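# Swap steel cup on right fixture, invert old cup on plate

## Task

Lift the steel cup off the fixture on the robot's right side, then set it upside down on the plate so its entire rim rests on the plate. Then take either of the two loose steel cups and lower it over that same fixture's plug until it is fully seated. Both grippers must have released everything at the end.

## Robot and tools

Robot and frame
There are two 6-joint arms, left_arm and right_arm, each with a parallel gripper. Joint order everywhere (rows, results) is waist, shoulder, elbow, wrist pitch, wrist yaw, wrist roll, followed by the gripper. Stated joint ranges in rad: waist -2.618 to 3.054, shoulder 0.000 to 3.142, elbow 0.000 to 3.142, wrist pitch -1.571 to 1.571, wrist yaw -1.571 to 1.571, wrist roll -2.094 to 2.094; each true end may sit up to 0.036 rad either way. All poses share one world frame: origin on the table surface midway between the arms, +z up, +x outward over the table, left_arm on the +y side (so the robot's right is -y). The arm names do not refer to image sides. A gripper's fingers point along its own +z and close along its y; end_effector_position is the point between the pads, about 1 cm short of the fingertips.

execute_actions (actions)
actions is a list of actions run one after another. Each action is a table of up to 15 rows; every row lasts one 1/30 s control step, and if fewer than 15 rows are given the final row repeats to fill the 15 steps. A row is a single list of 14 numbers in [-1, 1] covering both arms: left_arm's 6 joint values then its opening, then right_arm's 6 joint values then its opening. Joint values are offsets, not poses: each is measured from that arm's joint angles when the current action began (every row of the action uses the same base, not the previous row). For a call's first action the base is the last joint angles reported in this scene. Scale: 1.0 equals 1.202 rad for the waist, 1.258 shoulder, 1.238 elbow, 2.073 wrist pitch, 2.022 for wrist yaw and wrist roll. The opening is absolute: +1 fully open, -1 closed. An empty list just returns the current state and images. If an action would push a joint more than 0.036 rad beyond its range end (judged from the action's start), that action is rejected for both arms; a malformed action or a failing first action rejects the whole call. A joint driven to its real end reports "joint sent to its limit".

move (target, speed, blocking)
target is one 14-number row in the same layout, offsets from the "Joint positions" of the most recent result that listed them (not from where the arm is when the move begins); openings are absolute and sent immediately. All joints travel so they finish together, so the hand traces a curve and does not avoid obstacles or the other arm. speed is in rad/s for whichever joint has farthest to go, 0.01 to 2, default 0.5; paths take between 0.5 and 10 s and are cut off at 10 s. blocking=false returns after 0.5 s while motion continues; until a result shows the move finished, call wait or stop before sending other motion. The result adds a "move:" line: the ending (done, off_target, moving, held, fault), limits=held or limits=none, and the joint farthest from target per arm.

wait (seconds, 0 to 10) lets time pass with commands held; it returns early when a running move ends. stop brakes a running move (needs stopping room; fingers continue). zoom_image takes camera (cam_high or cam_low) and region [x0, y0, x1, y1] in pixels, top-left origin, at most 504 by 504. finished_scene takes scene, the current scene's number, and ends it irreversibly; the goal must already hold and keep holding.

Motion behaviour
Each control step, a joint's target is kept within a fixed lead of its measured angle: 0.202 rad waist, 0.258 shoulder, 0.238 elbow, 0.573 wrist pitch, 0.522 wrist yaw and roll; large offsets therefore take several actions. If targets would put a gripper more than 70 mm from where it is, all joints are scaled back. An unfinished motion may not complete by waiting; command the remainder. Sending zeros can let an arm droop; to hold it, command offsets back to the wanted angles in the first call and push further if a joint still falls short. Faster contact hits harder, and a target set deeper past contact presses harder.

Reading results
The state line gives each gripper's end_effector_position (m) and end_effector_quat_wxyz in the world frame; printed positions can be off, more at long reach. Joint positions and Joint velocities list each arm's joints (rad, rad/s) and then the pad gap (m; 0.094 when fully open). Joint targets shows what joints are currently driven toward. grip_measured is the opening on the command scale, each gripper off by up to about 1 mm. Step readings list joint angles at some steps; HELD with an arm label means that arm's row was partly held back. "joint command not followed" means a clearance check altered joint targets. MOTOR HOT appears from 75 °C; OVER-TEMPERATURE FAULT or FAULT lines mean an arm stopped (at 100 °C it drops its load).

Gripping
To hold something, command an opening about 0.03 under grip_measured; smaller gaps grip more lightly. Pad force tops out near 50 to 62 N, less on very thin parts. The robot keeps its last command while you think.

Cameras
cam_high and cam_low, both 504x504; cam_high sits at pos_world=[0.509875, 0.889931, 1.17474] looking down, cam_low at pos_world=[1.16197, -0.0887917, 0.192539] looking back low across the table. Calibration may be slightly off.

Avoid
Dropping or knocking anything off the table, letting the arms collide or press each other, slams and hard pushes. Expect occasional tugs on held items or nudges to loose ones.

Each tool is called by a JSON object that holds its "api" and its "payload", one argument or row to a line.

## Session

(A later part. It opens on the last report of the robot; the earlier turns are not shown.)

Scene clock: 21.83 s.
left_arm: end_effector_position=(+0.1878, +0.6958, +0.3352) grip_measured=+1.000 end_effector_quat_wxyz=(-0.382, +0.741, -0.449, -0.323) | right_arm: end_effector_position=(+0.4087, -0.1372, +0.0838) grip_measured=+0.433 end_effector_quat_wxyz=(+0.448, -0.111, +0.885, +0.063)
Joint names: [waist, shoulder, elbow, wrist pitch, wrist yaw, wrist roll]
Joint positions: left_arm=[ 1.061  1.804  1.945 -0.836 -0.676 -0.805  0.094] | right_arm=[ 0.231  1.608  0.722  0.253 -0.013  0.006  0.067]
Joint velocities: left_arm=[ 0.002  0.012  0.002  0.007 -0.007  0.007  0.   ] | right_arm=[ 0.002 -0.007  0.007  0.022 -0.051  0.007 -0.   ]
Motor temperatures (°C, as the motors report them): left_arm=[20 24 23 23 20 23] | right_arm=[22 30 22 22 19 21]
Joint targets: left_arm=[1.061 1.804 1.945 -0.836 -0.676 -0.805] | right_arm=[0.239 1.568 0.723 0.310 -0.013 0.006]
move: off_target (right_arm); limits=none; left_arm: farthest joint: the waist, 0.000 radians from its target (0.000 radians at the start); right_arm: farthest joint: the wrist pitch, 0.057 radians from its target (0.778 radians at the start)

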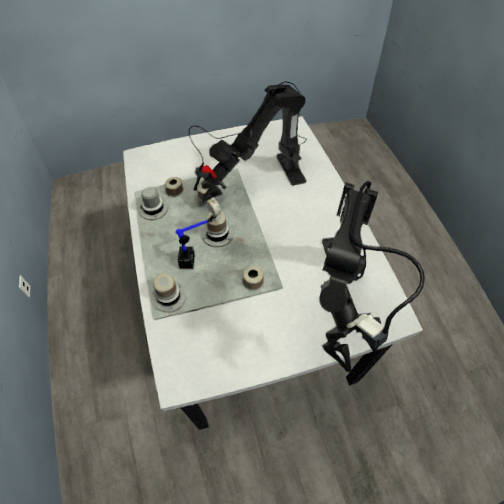

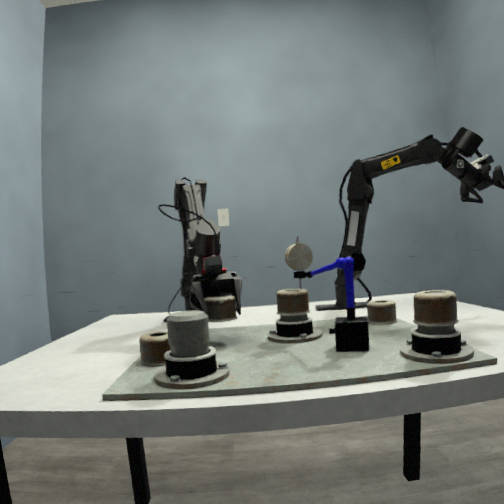

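{"api": "move", "payload": {
  "target": [0,0,0,0,0,0,1,0,-0.02,-0.075,0.06,0,0,0.3],
  "speed": 0.2
}}

{"api": "zoom_image", "payload": {
  "camera": "cam_low",
  "region": [170, 250, 290, 370]
}}

Scene clock: 23.27 s.
left_arm: end_effector_position=(+0.1878, +0.6958, +0.3352) grip_measured=+1.000 end_effector_quat_wxyz=(-0.382, +0.741, -0.449, -0.323) | right_arm: end_effector_position=(+0.3921, -0.1414, +0.0627) grip_measured=+0.433 end_effector_quat_wxyz=(+0.439, -0.111, +0.889, +0.062)
Joint names: [waist, shoulder, elbow, wrist pitch, wrist yaw, wrist roll]
Joint positions: left_arm=[ 1.061  1.804  1.945 -0.836 -0.676 -0.805  0.094] | right_arm=[ 0.231  1.608  0.634  0.321 -0.013  0.006  0.067]
Joint velocities: left_arm=[-0.002 -0.002 -0.002 -0.081 -0.022 -0.022  0.   ] | right_arm=[ 0.002  0.022 -0.002 -0.066  0.037  0.007  0.   ]
Motor temperatures (°C, as the motors report them): left_arm=[20 24 23 23 20 23] | right_arm=[22 30 22 22 19 21]
Joint targets: left_arm=[1.061 1.804 1.945 -0.836 -0.676 -0.805] | right_arm=[0.231 1.582 0.629 0.378 -0.013 0.006]
move: off_target (right_arm); limits=none; left_arm: farthest joint: the waist, 0.000 radians from its target (0.000 radians at the start); right_arm: farthest joint: the wrist pitch, 0.056 radians from its target (0.124 radians at the start)

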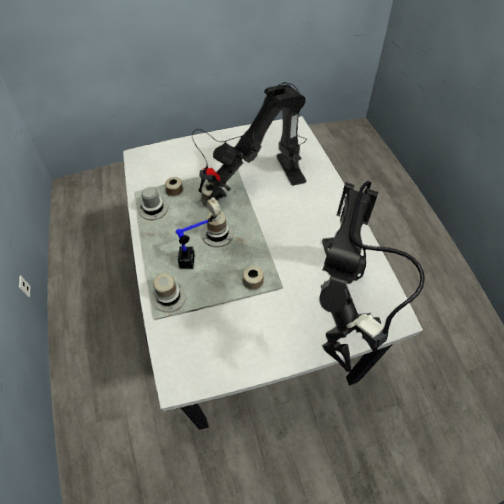

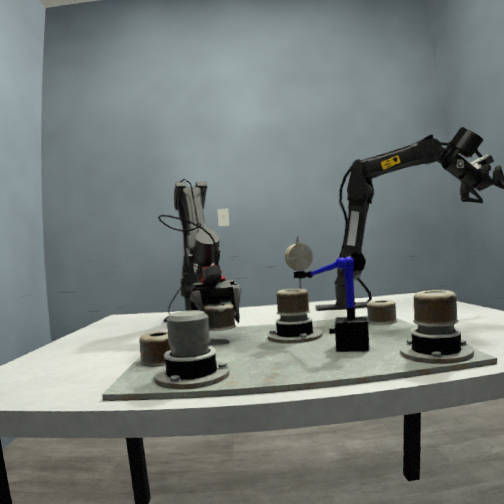

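Region (170, 250, 290, 370) of cam_low's 504x504 image, scaled by 4.200, with more detail than that image has.

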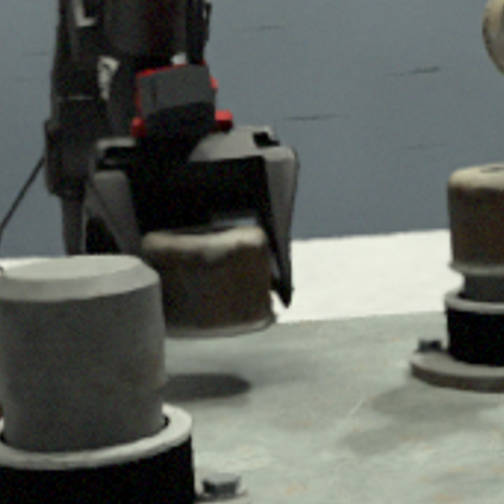

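{"api": "move", "payload": {
  "target": [0,0,0,0,0,0,1,0,0.04,-0.044,0.075,0,0,0.3],
  "speed": 0.15
}}

{"api": "zoom_image", "payload": {
  "camera": "cam_low",
  "region": [170, 250, 290, 370]
}}

Scene clock: 25.03 s.
left_arm: end_effector_position=(+0.1878, +0.6958, +0.3352) grip_measured=+1.000 end_effector_quat_wxyz=(-0.382, +0.741, -0.449, -0.323) | right_arm: end_effector_position=(+0.3885, -0.1423, +0.0468) grip_measured=+0.433 end_effector_quat_wxyz=(+0.442, -0.111, +0.888, +0.062)
Joint names: [waist, shoulder, elbow, wrist pitch, wrist yaw, wrist roll]
Joint positions: left_arm=[ 1.061  1.804  1.945 -0.836 -0.676 -0.805  0.094] | right_arm=[ 0.231  1.652  0.586  0.421 -0.013  0.006  0.067]
Joint velocities: left_arm=[ 0.007 -0.007  0.012  0.022  0.007 -0.007  0.   ] | right_arm=[-0.007  0.002 -0.002 -0.022  0.022  0.095 -0.001]
Motor temperatures (°C, as the motors report them): left_arm=[20 24 23 23 20 23] | right_arm=[22 29 21 23 19 21]
Joint targets: left_arm=[1.061 1.804 1.945 -0.836 -0.676 -0.805] | right_arm=[0.231 1.658 0.579 0.477 -0.013 0.006]
move: off_target (right_arm); limits=none; left_arm: farthest joint: the waist, 0.000 radians from its target (0.000 radians at the start); right_arm: farthest joint: the wrist pitch, 0.056 radians from its target (0.155 radians at the start)

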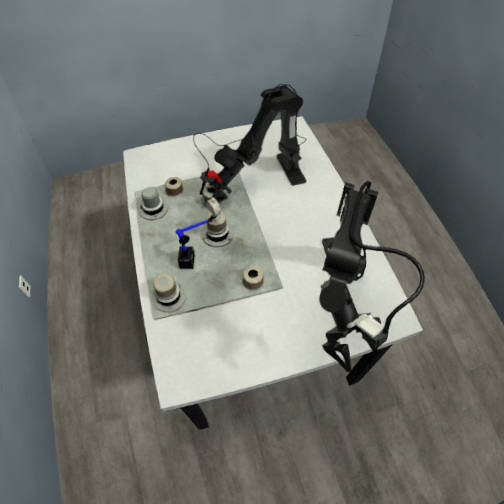

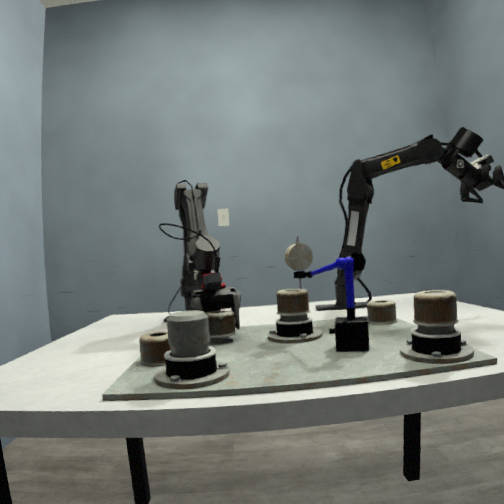

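Region (170, 250, 290, 370) of cam_low's 504x504 image, scaled by 4.200, with more detail than that image has.

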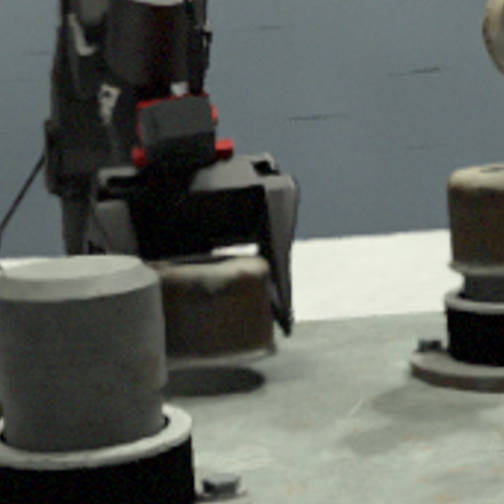

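{"api": "move", "payload": {
  "target": [0,0,0,0,0,0,1,0,0.036,0,0.036,0,0,0.3],
  "speed": 0.08
}}

{"api": "zoom_image", "payload": {
  "camera": "cam_low",
  "region": [170, 250, 290, 370]
}}

Scene clock: 26.67 s.
left_arm: end_effector_position=(+0.1878, +0.6958, +0.3352) grip_measured=+1.000 end_effector_quat_wxyz=(-0.382, +0.741, -0.449, -0.323) | right_arm: end_effector_position=(+0.3884, -0.1424, +0.0355) grip_measured=+0.433 end_effector_quat_wxyz=(+0.433, -0.111, +0.892, +0.061)
Joint names: [waist, shoulder, elbow, wrist pitch, wrist yaw, wrist roll]
Joint positions: left_arm=[ 1.061  1.804  1.945 -0.836 -0.676 -0.805  0.094] | right_arm=[ 0.231  1.69   0.586  0.439 -0.013  0.006  0.067]
Joint velocities: left_arm=[-0.027  0.012  0.007 -0.007 -0.007 -0.022  0.   ] | right_arm=[-0.007  0.017  0.012 -0.037 -0.037 -0.007 -0.   ]
Motor temperatures (°C, as the motors report them): left_arm=[20 24 23 24 20 23] | right_arm=[22 29 21 23 19 21]
Joint targets: left_arm=[1.061 1.804 1.945 -0.836 -0.676 -0.805] | right_arm=[0.231 1.697 0.586 0.495 -0.013 0.006]
move: off_target (right_arm); limits=none; left_arm: farthest joint: the waist, 0.000 radians from its target (0.000 radians at the start); right_arm: farthest joint: the wrist pitch, 0.056 radians from its target (0.075 radians at the start)

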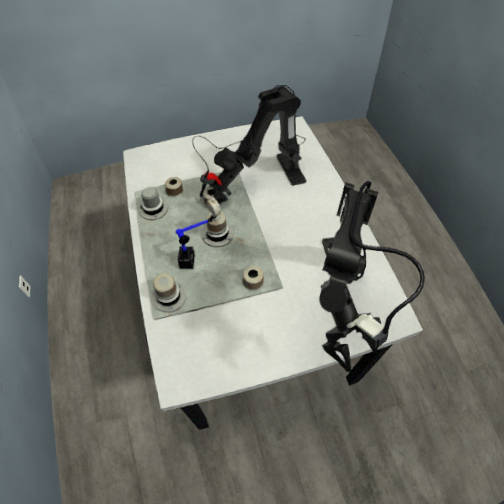

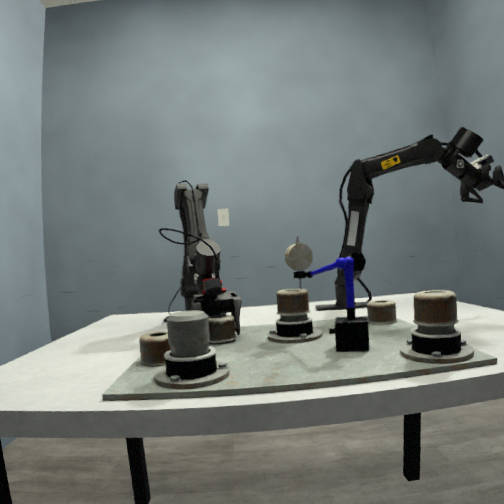

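Region (170, 250, 290, 370) of cam_low's 504x504 image, scaled by 4.200, with more detail than that image has.

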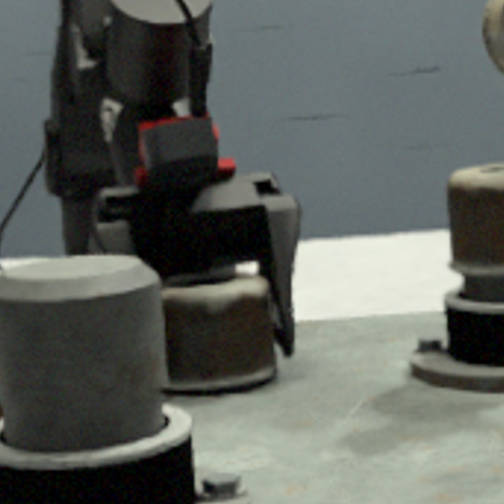

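{"api": "move", "payload": {
  "target": [0,0,0,0,0,0,1,0,0.004,0,0,0,0,0.3],
  "speed": 0.05
}}

{"api": "move", "payload": {
  "target": [0,0,0,0,0,0,1,0,0,0,0,0,0,1]
}}

{"api": "move", "payload": {
  "target": [0,0,0,0,0,0,1,0,-0.21,0.122,-0.166,0,0,1],
  "speed": 0.6
}}

Scene clock: 27.87 s.
left_arm: end_effector_position=(+0.1878, +0.6958, +0.3352) grip_measured=+1.000 end_effector_quat_wxyz=(-0.382, +0.741, -0.449, -0.323) | right_arm: end_effector_position=(+0.3860, -0.1430, +0.0323) grip_measured=+0.433 end_effector_quat_wxyz=(+0.426, -0.112, +0.896, +0.060)
Joint names: [waist, shoulder, elbow, wrist pitch, wrist yaw, wrist roll]
Joint positions: left_arm=[ 1.061  1.804  1.945 -0.836 -0.676 -0.805  0.094] | right_arm=[ 0.231  1.69   0.586  0.423 -0.013  0.006  0.067]
Joint velocities: left_arm=[-0.002 -0.017 -0.012 -0.081 -0.007  0.007  0.   ] | right_arm=[ 0.017 -0.012 -0.027  0.066  0.007  0.022 -0.002]
Motor temperatures (°C, as the motors report them): left_arm=[20 24 23 24 20 23] | right_arm=[22 28 21 23 19 21]
Joint targets: left_arm=[1.061 1.804 1.945 -0.836 -0.676 -0.805] | right_arm=[0.231 1.695 0.586 0.439 -0.013 0.006]
move: done; limits=none; left_arm: farthest joint: the waist, 0.000 radians from its target (0.000 radians at the start); right_arm: farthest joint: the wrist pitch, 0.016 radians from its target (0.001 radians at the start)

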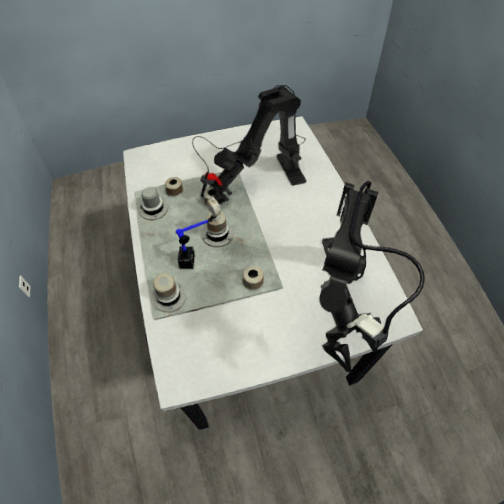

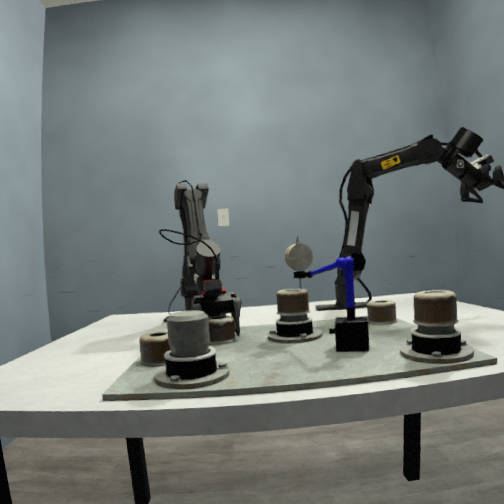

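Scene clock: 28.37 s.
left_arm: end_effector_position=(+0.1878, +0.6958, +0.3352) grip_measured=+1.000 end_effector_quat_wxyz=(-0.382, +0.741, -0.449, -0.323) | right_arm: end_effector_position=(+0.3859, -0.1430, +0.0323) grip_measured=+1.000 end_effector_quat_wxyz=(+0.426, -0.112, +0.896, +0.060)
Joint names: [waist, shoulder, elbow, wrist pitch, wrist yaw, wrist roll]
Joint positions: left_arm=[ 1.061  1.804  1.945 -0.836 -0.676 -0.805  0.094] | right_arm=[ 0.231  1.69   0.586  0.423 -0.013  0.006  0.094]
Joint velocities: left_arm=[-0.012  0.002 -0.012  0.022 -0.022  0.007  0.   ] | right_arm=[ 0.012 -0.002 -0.007  0.037  0.022 -0.066  0.   ]
Motor temperatures (°C, as the motors report them): left_arm=[20 24 23 24 20 23] | right_arm=[22 28 21 23 19 21]
Joint targets: left_arm=[1.061 1.804 1.945 -0.836 -0.676 -0.805] | right_arm=[0.231 1.690 0.586 0.423 -0.013 0.006]
move: done; limits=none; left_arm: farthest joint: the waist, 0.000 radians from its target (0.000 radians at the start); right_arm: farthest joint: the waist, 0.000 radians from its target (0.000 radians at the start)

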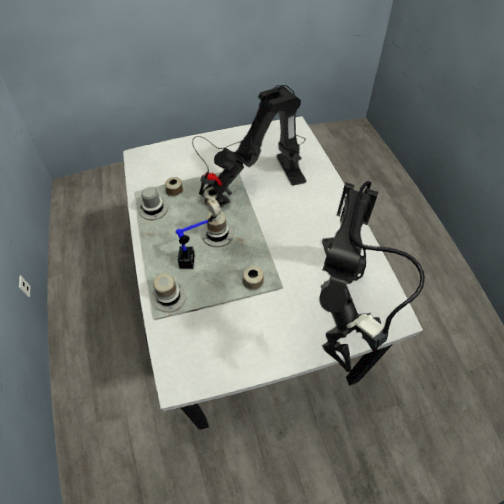

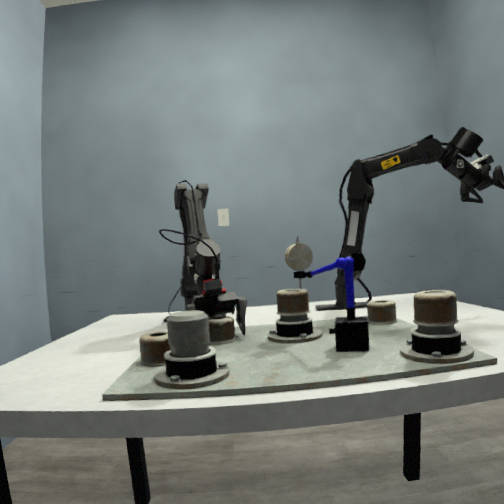

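Scene clock: 29.77 s.
left_arm: end_effector_position=(+0.1878, +0.6958, +0.3352) grip_measured=+1.000 end_effector_quat_wxyz=(-0.382, +0.741, -0.449, -0.323) | right_arm: end_effector_position=(+0.3874, -0.1426, +0.1144) grip_measured=+1.000 end_effector_quat_wxyz=(+0.447, -0.111, +0.885, +0.063)
Joint names: [waist, shoulder, elbow, wrist pitch, wrist yaw, wrist roll]
Joint positions: left_arm=[ 1.061  1.804  1.945 -0.836 -0.676 -0.805  0.094] | right_arm=[ 0.231  1.446  0.715  0.096 -0.013  0.006  0.094]
Joint velocities: left_arm=[0.012 0.002 0.002 0.066 0.081 0.022 0.   ] | right_arm=[-0.012 -0.002  0.002  0.007  0.007 -0.022  0.   ]
Motor temperatures (°C, as the motors report them): left_arm=[20 24 23 24 20 23] | right_arm=[22 28 21 23 19 21]
Joint targets: left_arm=[1.061 1.804 1.945 -0.836 -0.676 -0.805] | right_arm=[0.231 1.426 0.737 0.079 -0.013 0.006]
move: off_target (right_arm); limits=none; left_arm: farthest joint: the waist, 0.000 radians from its target (0.000 radians at the start); right_arm: farthest joint: the elbow, 0.022 radians from its target (0.151 radians at the start)

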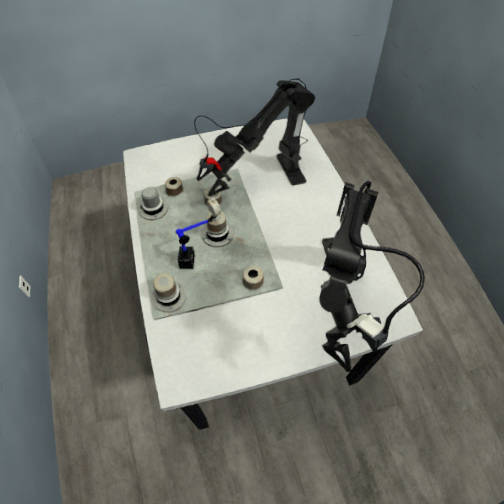

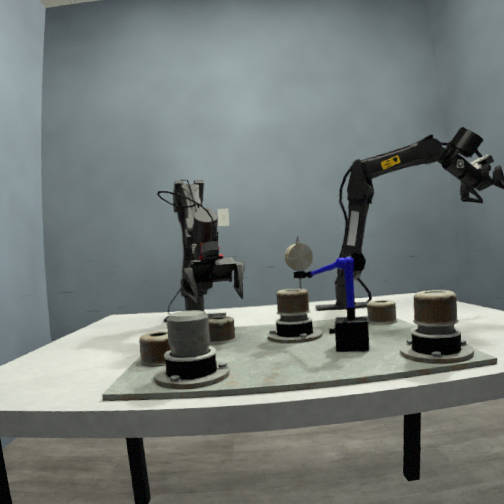

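{"api": "move", "payload": {
  "target": [0,0,0,0,0,0,1,-0.22,0.362,0.462,-0.055,0,0,1],
  "speed": 0.7
}}

{"api": "zoom_image", "payload": {
  "camera": "cam_low",
  "region": [90, 230, 250, 390]
}}

Scene clock: 31.47 s.
left_arm: end_effector_position=(+0.1878, +0.6958, +0.3352) grip_measured=+1.000 end_effector_quat_wxyz=(-0.382, +0.741, -0.449, -0.323) | right_arm: end_effector_position=(+0.5273, -0.2517, +0.1255) grip_measured=+1.000 end_effector_quat_wxyz=(+0.452, +0.007, +0.892, +0.004)
Joint names: [waist, shoulder, elbow, wrist pitch, wrist yaw, wrist roll]
Joint positions: left_arm=[ 1.061  1.804  1.945 -0.836 -0.676 -0.805  0.094] | right_arm=[-0.033  1.89   1.257  0.    -0.013  0.006  0.094]
Joint velocities: left_arm=[ 0.007  0.017 -0.002 -0.051  0.007 -0.007  0.   ] | right_arm=[ 0.002  0.007 -0.032  0.066  0.081 -0.051  0.   ]
Motor temperatures (°C, as the motors report them): left_arm=[20 25 23 24 20 23] | right_arm=[22 28 22 23 19 21]
Joint targets: left_arm=[1.061 1.804 1.945 -0.836 -0.676 -0.805] | right_arm=[-0.033 1.901 1.287 -0.017 -0.013 0.006]
move: off_target (right_arm); limits=none; left_arm: farthest joint: the waist, 0.000 radians from its target (0.000 radians at the start); right_arm: farthest joint: the elbow, 0.030 radians from its target (0.572 radians at the start)

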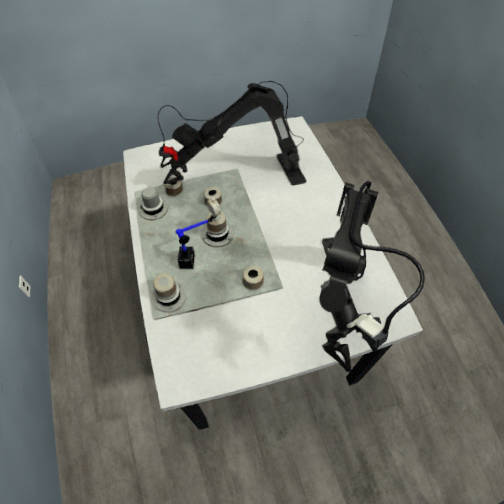

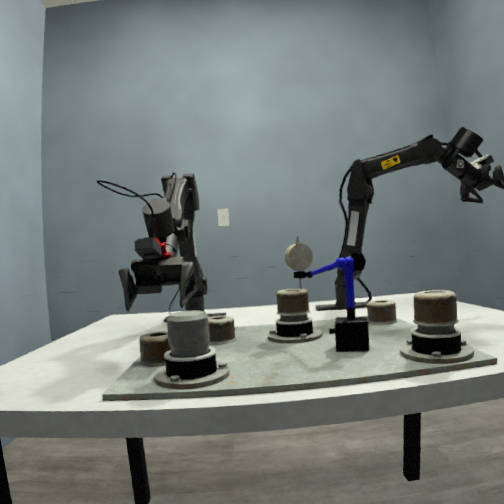

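Region (90, 230, 250, 390) of cam_low's 504x504 image, scaled by 3.150, with more detail than that image has.

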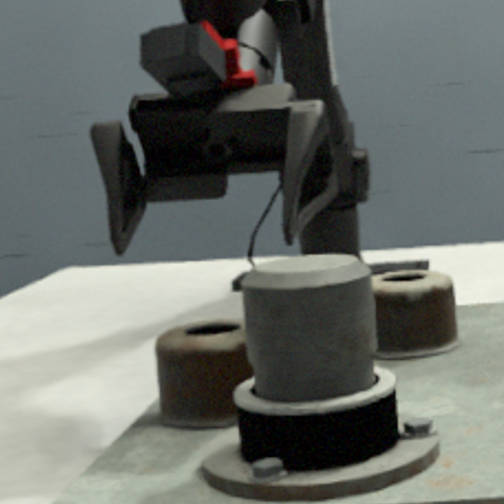

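{"api": "move", "payload": {
  "target": [0,0,0,0,0,0,1,0.004,0.14,-0.108,0.143,0,0,1],
  "speed": 0.3
}}

{"api": "zoom_image", "payload": {
  "camera": "cam_low",
  "region": [90, 230, 250, 390]
}}

{"api": "zoom_image", "payload": {
  "camera": "cam_high",
  "region": [130, 130, 230, 230]
}}

Scene clock: 33.47 s.
left_arm: end_effector_position=(+0.1878, +0.6958, +0.3352) grip_measured=+1.000 end_effector_quat_wxyz=(-0.382, +0.741, -0.449, -0.323) | right_arm: end_effector_position=(+0.5292, -0.2518, +0.0438) grip_measured=+1.000 end_effector_quat_wxyz=(+0.448, +0.007, +0.894, +0.004)
Joint names: [waist, shoulder, elbow, wrist pitch, wrist yaw, wrist roll]
Joint positions: left_arm=[ 1.061  1.804  1.945 -0.836 -0.676 -0.805  0.094] | right_arm=[-0.033  2.058  1.135  0.28  -0.013  0.006  0.094]
Joint velocities: left_arm=[-0.012  0.012 -0.012 -0.081 -0.051 -0.037  0.   ] | right_arm=[-0.017  0.012  0.022 -0.051  0.037 -0.051  0.   ]
Motor temperatures (°C, as the motors report them): left_arm=[20 25 23 24 20 23] | right_arm=[22 28 21 23 19 21]
Joint targets: left_arm=[1.061 1.804 1.945 -0.836 -0.676 -0.805] | right_arm=[-0.028 2.066 1.123 0.296 -0.013 0.006]
move: done; limits=none; left_arm: farthest joint: the waist, 0.000 radians from its target (0.000 radians at the start); right_arm: farthest joint: the wrist pitch, 0.016 radians from its target (0.297 radians at the start)

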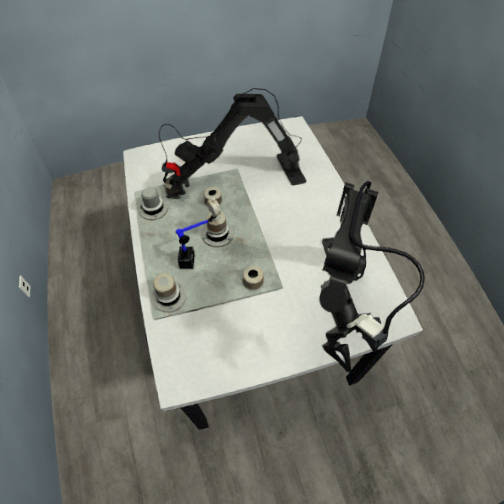

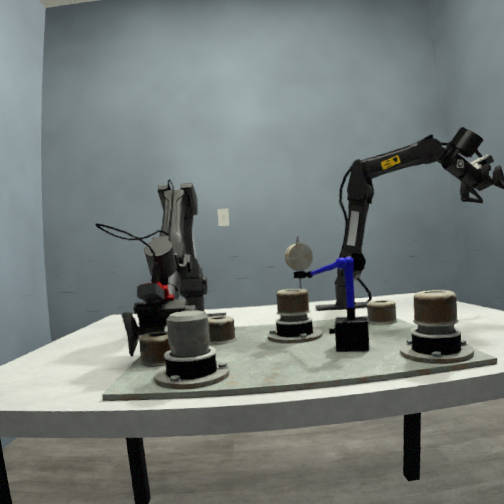

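Region (90, 230, 250, 390) of cam_low's 504x504 image, scaled by 3.150, with more detail than that image has.

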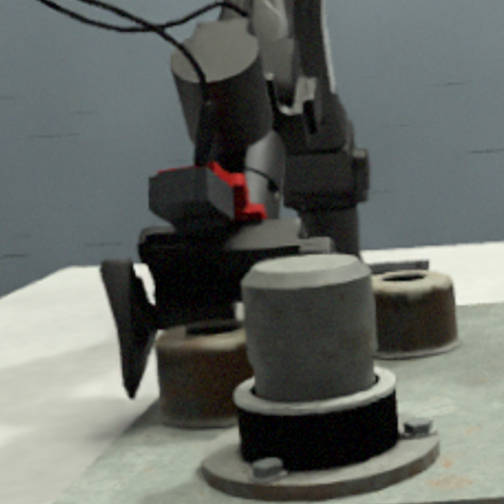

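Region (130, 130, 230, 230) of cam_high's 504x504 image, scaled by 5.040, with more detail than that image has.

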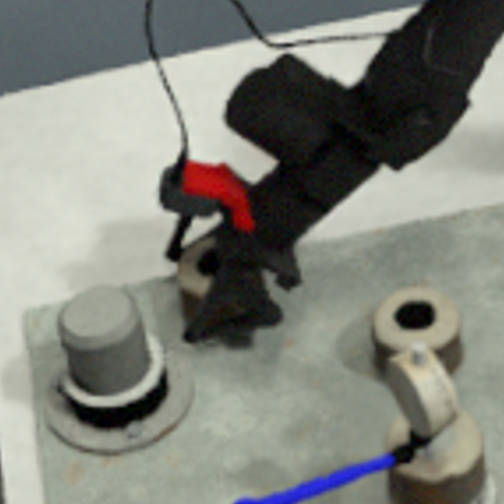

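{"api": "move", "payload": {
  "target": [0,0,0,0,0,0,1,0.009,0,-0.042,0.027,0,0,0.6],
  "speed": 0.1
}}

{"api": "move", "payload": {
  "target": [0,0,0,0,0,0,1,0,0,0,0,0,0,0.3]
}}

{"api": "zoom_image", "payload": {
  "camera": "cam_low",
  "region": [90, 230, 250, 390]
}}

{"api": "zoom_image", "payload": {
  "camera": "cam_high",
  "region": [130, 130, 230, 230]
}}

Scene clock: 34.70 s.
left_arm: end_effector_position=(+0.1878, +0.6958, +0.3352) grip_measured=+1.000 end_effector_quat_wxyz=(-0.382, +0.741, -0.449, -0.323) | right_arm: end_effector_position=(+0.5247, -0.2525, +0.0387) grip_measured=+0.602 end_effector_quat_wxyz=(+0.451, +0.008, +0.892, +0.002)
Joint names: [waist, shoulder, elbow, wrist pitch, wrist yaw, wrist roll]
Joint positions: left_arm=[ 1.061  1.804  1.945 -0.836 -0.676 -0.805  0.094] | right_arm=[-0.033  2.058  1.1    0.323 -0.009  0.006  0.075]
Joint velocities: left_arm=[-0.002 -0.002 -0.012 -0.007 -0.007 -0.037  0.   ] | right_arm=[ 0.007  0.002 -0.022  0.081  0.037 -0.066 -0.   ]
Motor temperatures (°C, as the motors report them): left_arm=[20 25 23 24 20 23] | right_arm=[22 28 21 24 19 21]
Joint targets: left_arm=[1.061 1.804 1.945 -0.836 -0.676 -0.805] | right_arm=[-0.022 2.058 1.083 0.336 -0.014 0.006]
move: done; limits=none; left_arm: farthest joint: the waist, 0.000 radians from its target (0.000 radians at the start); right_arm: farthest joint: the elbow, 0.017 radians from its target (0.052 radians at the start)

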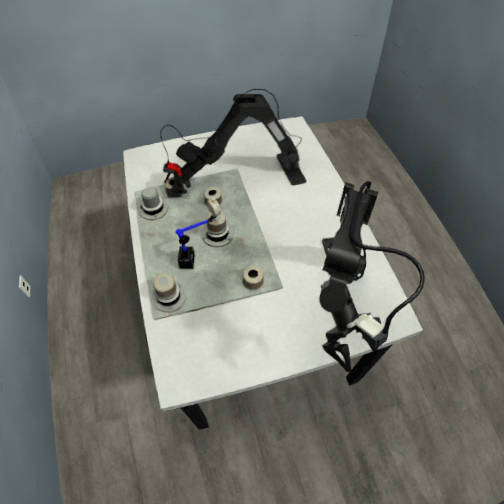

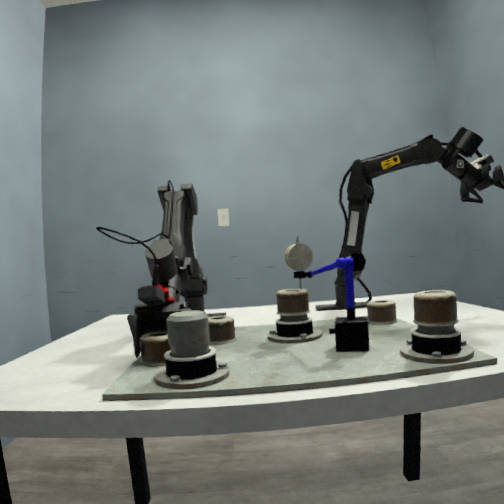

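Scene clock: 35.20 s.
left_arm: end_effector_position=(+0.1878, +0.6958, +0.3352) grip_measured=+1.000 end_effector_quat_wxyz=(-0.382, +0.741, -0.449, -0.323) | right_arm: end_effector_position=(+0.5247, -0.2531, +0.0387) grip_measured=+0.436 end_effector_quat_wxyz=(+0.451, +0.009, +0.892, +0.000)
Joint names: [waist, shoulder, elbow, wrist pitch, wrist yaw, wrist roll]
Joint positions: left_arm=[ 1.061  1.804  1.945 -0.836 -0.676 -0.805  0.094] | right_arm=[-0.033  2.058  1.1    0.323 -0.006  0.006  0.067]
Joint velocities: left_arm=[ 0.012  0.007  0.007  0.037  0.007 -0.051  0.   ] | right_arm=[-0.002 -0.012 -0.022 -0.066 -0.066 -0.007  0.   ]
Motor temperatures (°C, as the motors report them): left_arm=[20 25 23 24 20 23] | right_arm=[22 28 21 24 19 21]
Joint targets: left_arm=[1.061 1.804 1.945 -0.836 -0.676 -0.805] | right_arm=[-0.033 2.058 1.100 0.323 -0.009 0.007]
move: done; limits=none; left_arm: farthest joint: the waist, 0.000 radians from its target (0.000 radians at the start); right_arm: farthest joint: the wrist yaw, 0.003 radians from its target (0.000 radians at the start)

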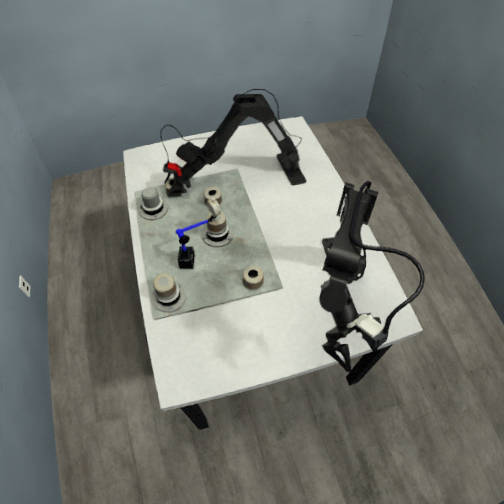

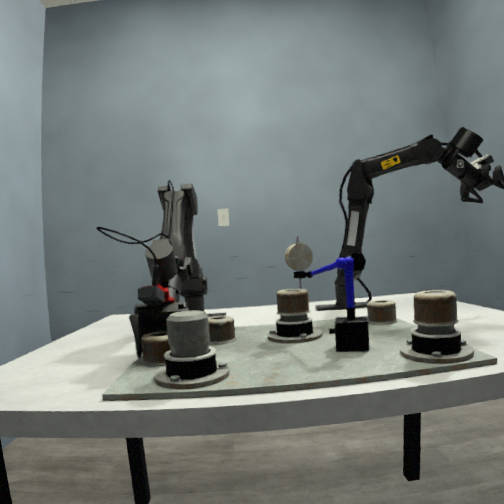

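Region (90, 230, 250, 390) of cam_low's 504x504 image, scaled by 3.150, with more detail than that image has.

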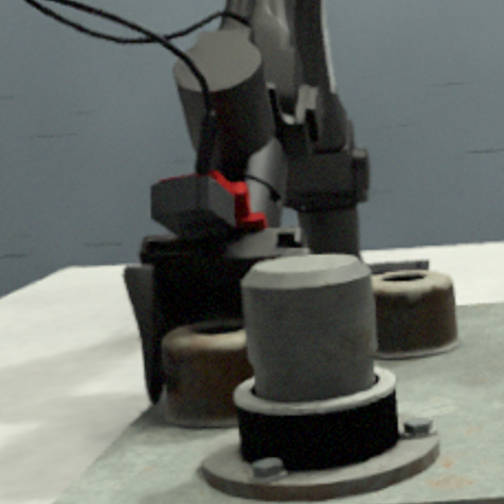

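Region (130, 130, 230, 230) of cam_high's 504x504 image, scaled by 5.040, with more detail than that image has.

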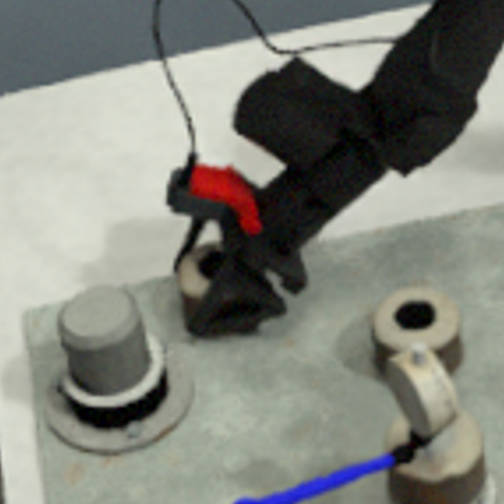

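{"api": "move", "payload": {
  "target": [0,0,0,0,0,0,1,0,-0.21,0.25,-0.23,0,0,0.3],
  "speed": 0.5
}}

Scene clock: 37.10 s.
left_arm: end_effector_position=(+0.1878, +0.6958, +0.3352) grip_measured=+1.000 end_effector_quat_wxyz=(-0.382, +0.741, -0.449, -0.323) | right_arm: end_effector_position=(+0.5256, -0.2531, +0.1785) grip_measured=+0.436 end_effector_quat_wxyz=(+0.457, +0.008, +0.889, +0.000)
Joint names: [waist, shoulder, elbow, wrist pitch, wrist yaw, wrist roll]
Joint positions: left_arm=[ 1.061  1.804  1.945 -0.836 -0.676 -0.805  0.094] | right_arm=[-0.033  1.822  1.377 -0.177 -0.006  0.006  0.067]
Joint velocities: left_arm=[-0.002  0.007  0.002 -0.051 -0.051  0.022  0.   ] | right_arm=[-0.007  0.022 -0.017  0.022 -0.066 -0.007  0.   ]
Motor temperatures (°C, as the motors report them): left_arm=[20 25 23 24 20 23] | right_arm=[22 29 22 24 19 21]
Joint targets: left_arm=[1.061 1.804 1.945 -0.836 -0.676 -0.805] | right_arm=[-0.033 1.794 1.409 -0.154 -0.006 0.006]
move: off_target (right_arm); limits=none; left_arm: farthest joint: the waist, 0.000 radians from its target (0.000 radians at the start); right_arm: farthest joint: the elbow, 0.033 radians from its target (0.309 radians at the start)

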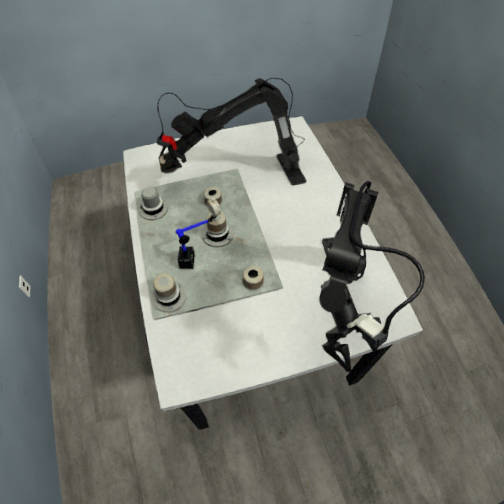

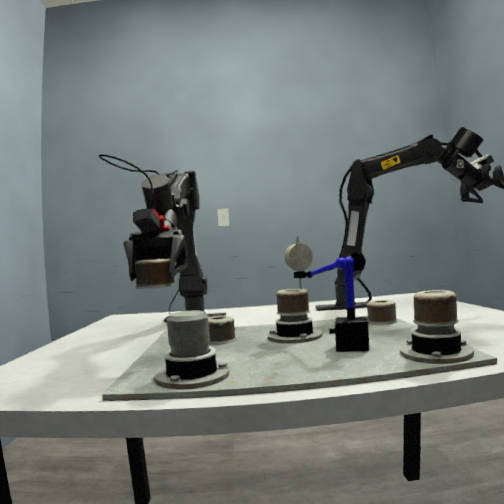

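{"api": "move", "payload": {
  "target": [0,0,0,0,0,0,1,0.103,0.333,0.51,-0.073,0,0,0.3],
  "speed": 0.5
}}

{"api": "zoom_image", "payload": {
  "camera": "cam_low",
  "region": [130, 230, 250, 350]
}}

{"api": "zoom_image", "payload": {
  "camera": "cam_high",
  "region": [110, 150, 190, 230]
}}

Scene clock: 39.27 s.
left_arm: end_effector_position=(+0.1878, +0.6958, +0.3352) grip_measured=+1.000 end_effector_quat_wxyz=(-0.382, +0.741, -0.449, -0.323) | right_arm: end_effector_position=(+0.6250, -0.1788, +0.1690) grip_measured=+0.436 end_effector_quat_wxyz=(+0.453, -0.045, +0.890, +0.027)
Joint names: [waist, shoulder, elbow, wrist pitch, wrist yaw, wrist roll]
Joint positions: left_arm=[ 1.061  1.804  1.945 -0.836 -0.676 -0.805  0.094] | right_arm=[ 0.086  2.244  1.965 -0.351 -0.006  0.006  0.067]
Joint velocities: left_arm=[-0.002 -0.027 -0.027  0.007  0.11   0.007  0.   ] | right_arm=[-0.002 -0.012  0.012 -0.051  0.051 -0.051 -0.001]
Motor temperatures (°C, as the motors report them): left_arm=[20 25 23 24 20 23] | right_arm=[22 29 22 24 19 21]
Joint targets: left_arm=[1.061 1.804 1.945 -0.836 -0.676 -0.805] | right_arm=[0.091 2.240 2.009 -0.328 -0.006 0.006]
move: off_target (right_arm); limits=none; left_arm: farthest joint: the waist, 0.000 radians from its target (0.000 radians at the start); right_arm: farthest joint: the elbow, 0.043 radians from its target (0.631 radians at the start)

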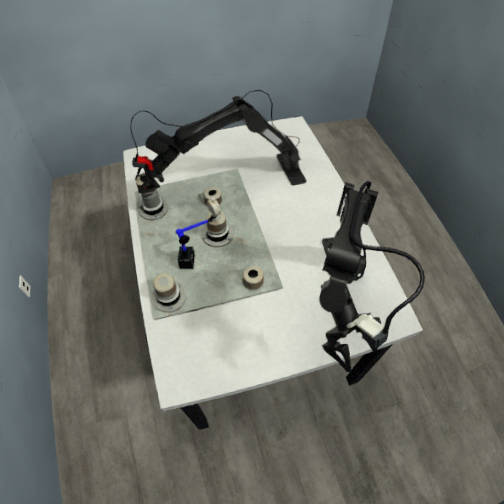

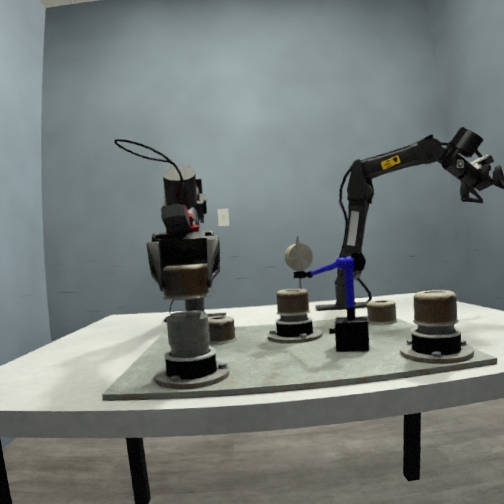

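Region (130, 230, 250, 350) of cam_low's 504x504 image, scaled by 4.200, with more detail than that image has.

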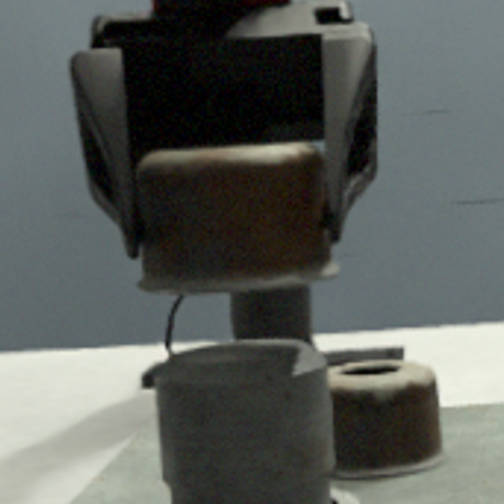

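Region (110, 150, 190, 230) of cam_high's 504x504 image, scaled by 6.300, with more detail than that image has.

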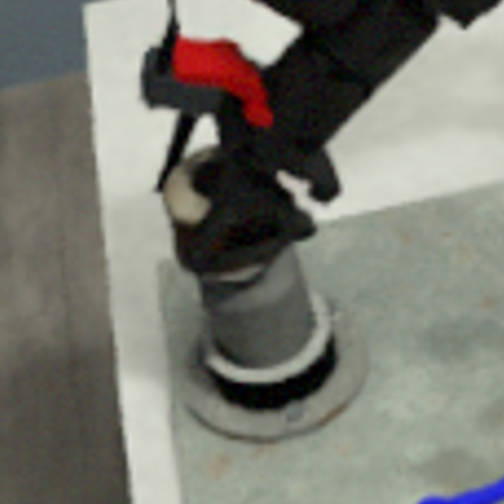

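{"api": "move", "payload": {
  "target": [0,0,0,0,0,0,1,0,-0.005,-0.066,0.063,0,0,0.3],
  "speed": 0.15
}}

{"api": "zoom_image", "payload": {
  "camera": "cam_low",
  "region": [130, 230, 250, 350]
}}

{"api": "zoom_image", "payload": {
  "camera": "cam_high",
  "region": [110, 150, 190, 230]
}}

Scene clock: 40.90 s.
left_arm: end_effector_position=(+0.1878, +0.6958, +0.3352) grip_measured=+1.000 end_effector_quat_wxyz=(-0.382, +0.741, -0.449, -0.323) | right_arm: end_effector_position=(+0.6226, -0.1790, +0.1479) grip_measured=+0.436 end_effector_quat_wxyz=(+0.450, -0.045, +0.891, +0.027)
Joint names: [waist, shoulder, elbow, wrist pitch, wrist yaw, wrist roll]
Joint positions: left_arm=[ 1.061  1.804  1.945 -0.836 -0.676 -0.805  0.094] | right_arm=[ 0.086  2.244  1.885 -0.276 -0.006  0.006  0.067]
Joint velocities: left_arm=[-0.012  0.012 -0.007  0.037  0.066  0.007  0.   ] | right_arm=[-0.002 -0.007 -0.007  0.007  0.051 -0.022  0.   ]
Motor temperatures (°C, as the motors report them): left_arm=[20 25 23 25 20 23] | right_arm=[22 29 22 24 19 21]
Joint targets: left_arm=[1.061 1.804 1.945 -0.836 -0.676 -0.805] | right_arm=[0.086 2.238 1.884 -0.220 -0.006 0.006]
move: off_target (right_arm); limits=none; left_arm: farthest joint: the waist, 0.000 radians from its target (0.000 radians at the start); right_arm: farthest joint: the wrist pitch, 0.056 radians from its target (0.130 radians at the start)

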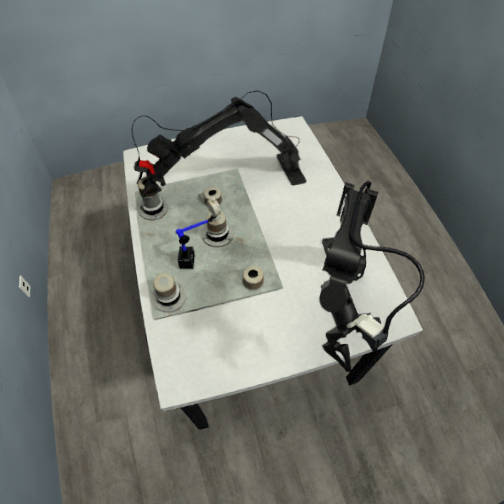

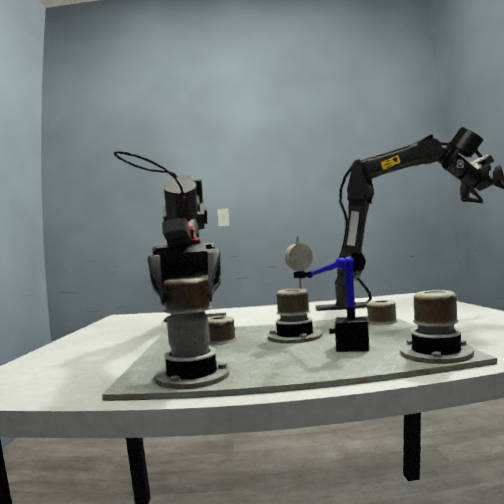

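Region (130, 230, 250, 350) of cam_low's 504x504 image, scaled by 4.200, with more detail than that image has.

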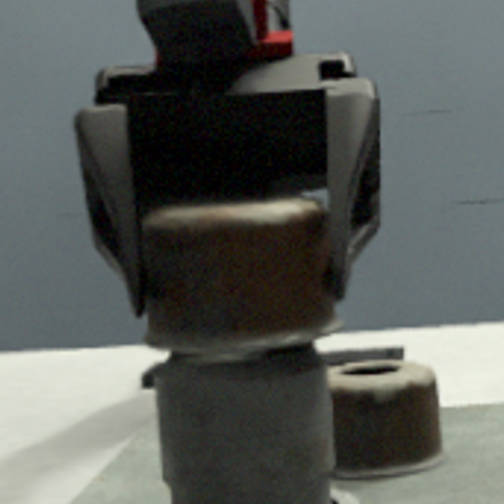

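Region (110, 150, 190, 230) of cam_high's 504x504 image, scaled by 6.300, with more detail than that image has.

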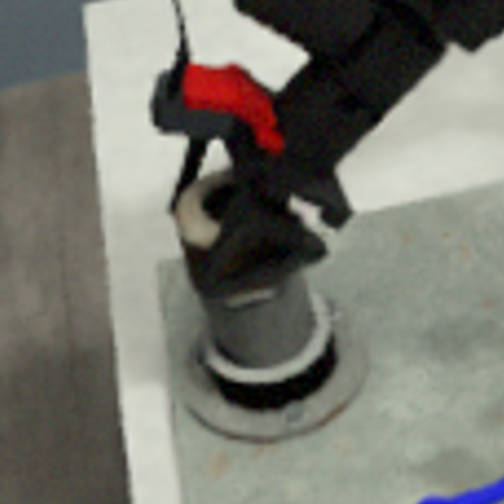

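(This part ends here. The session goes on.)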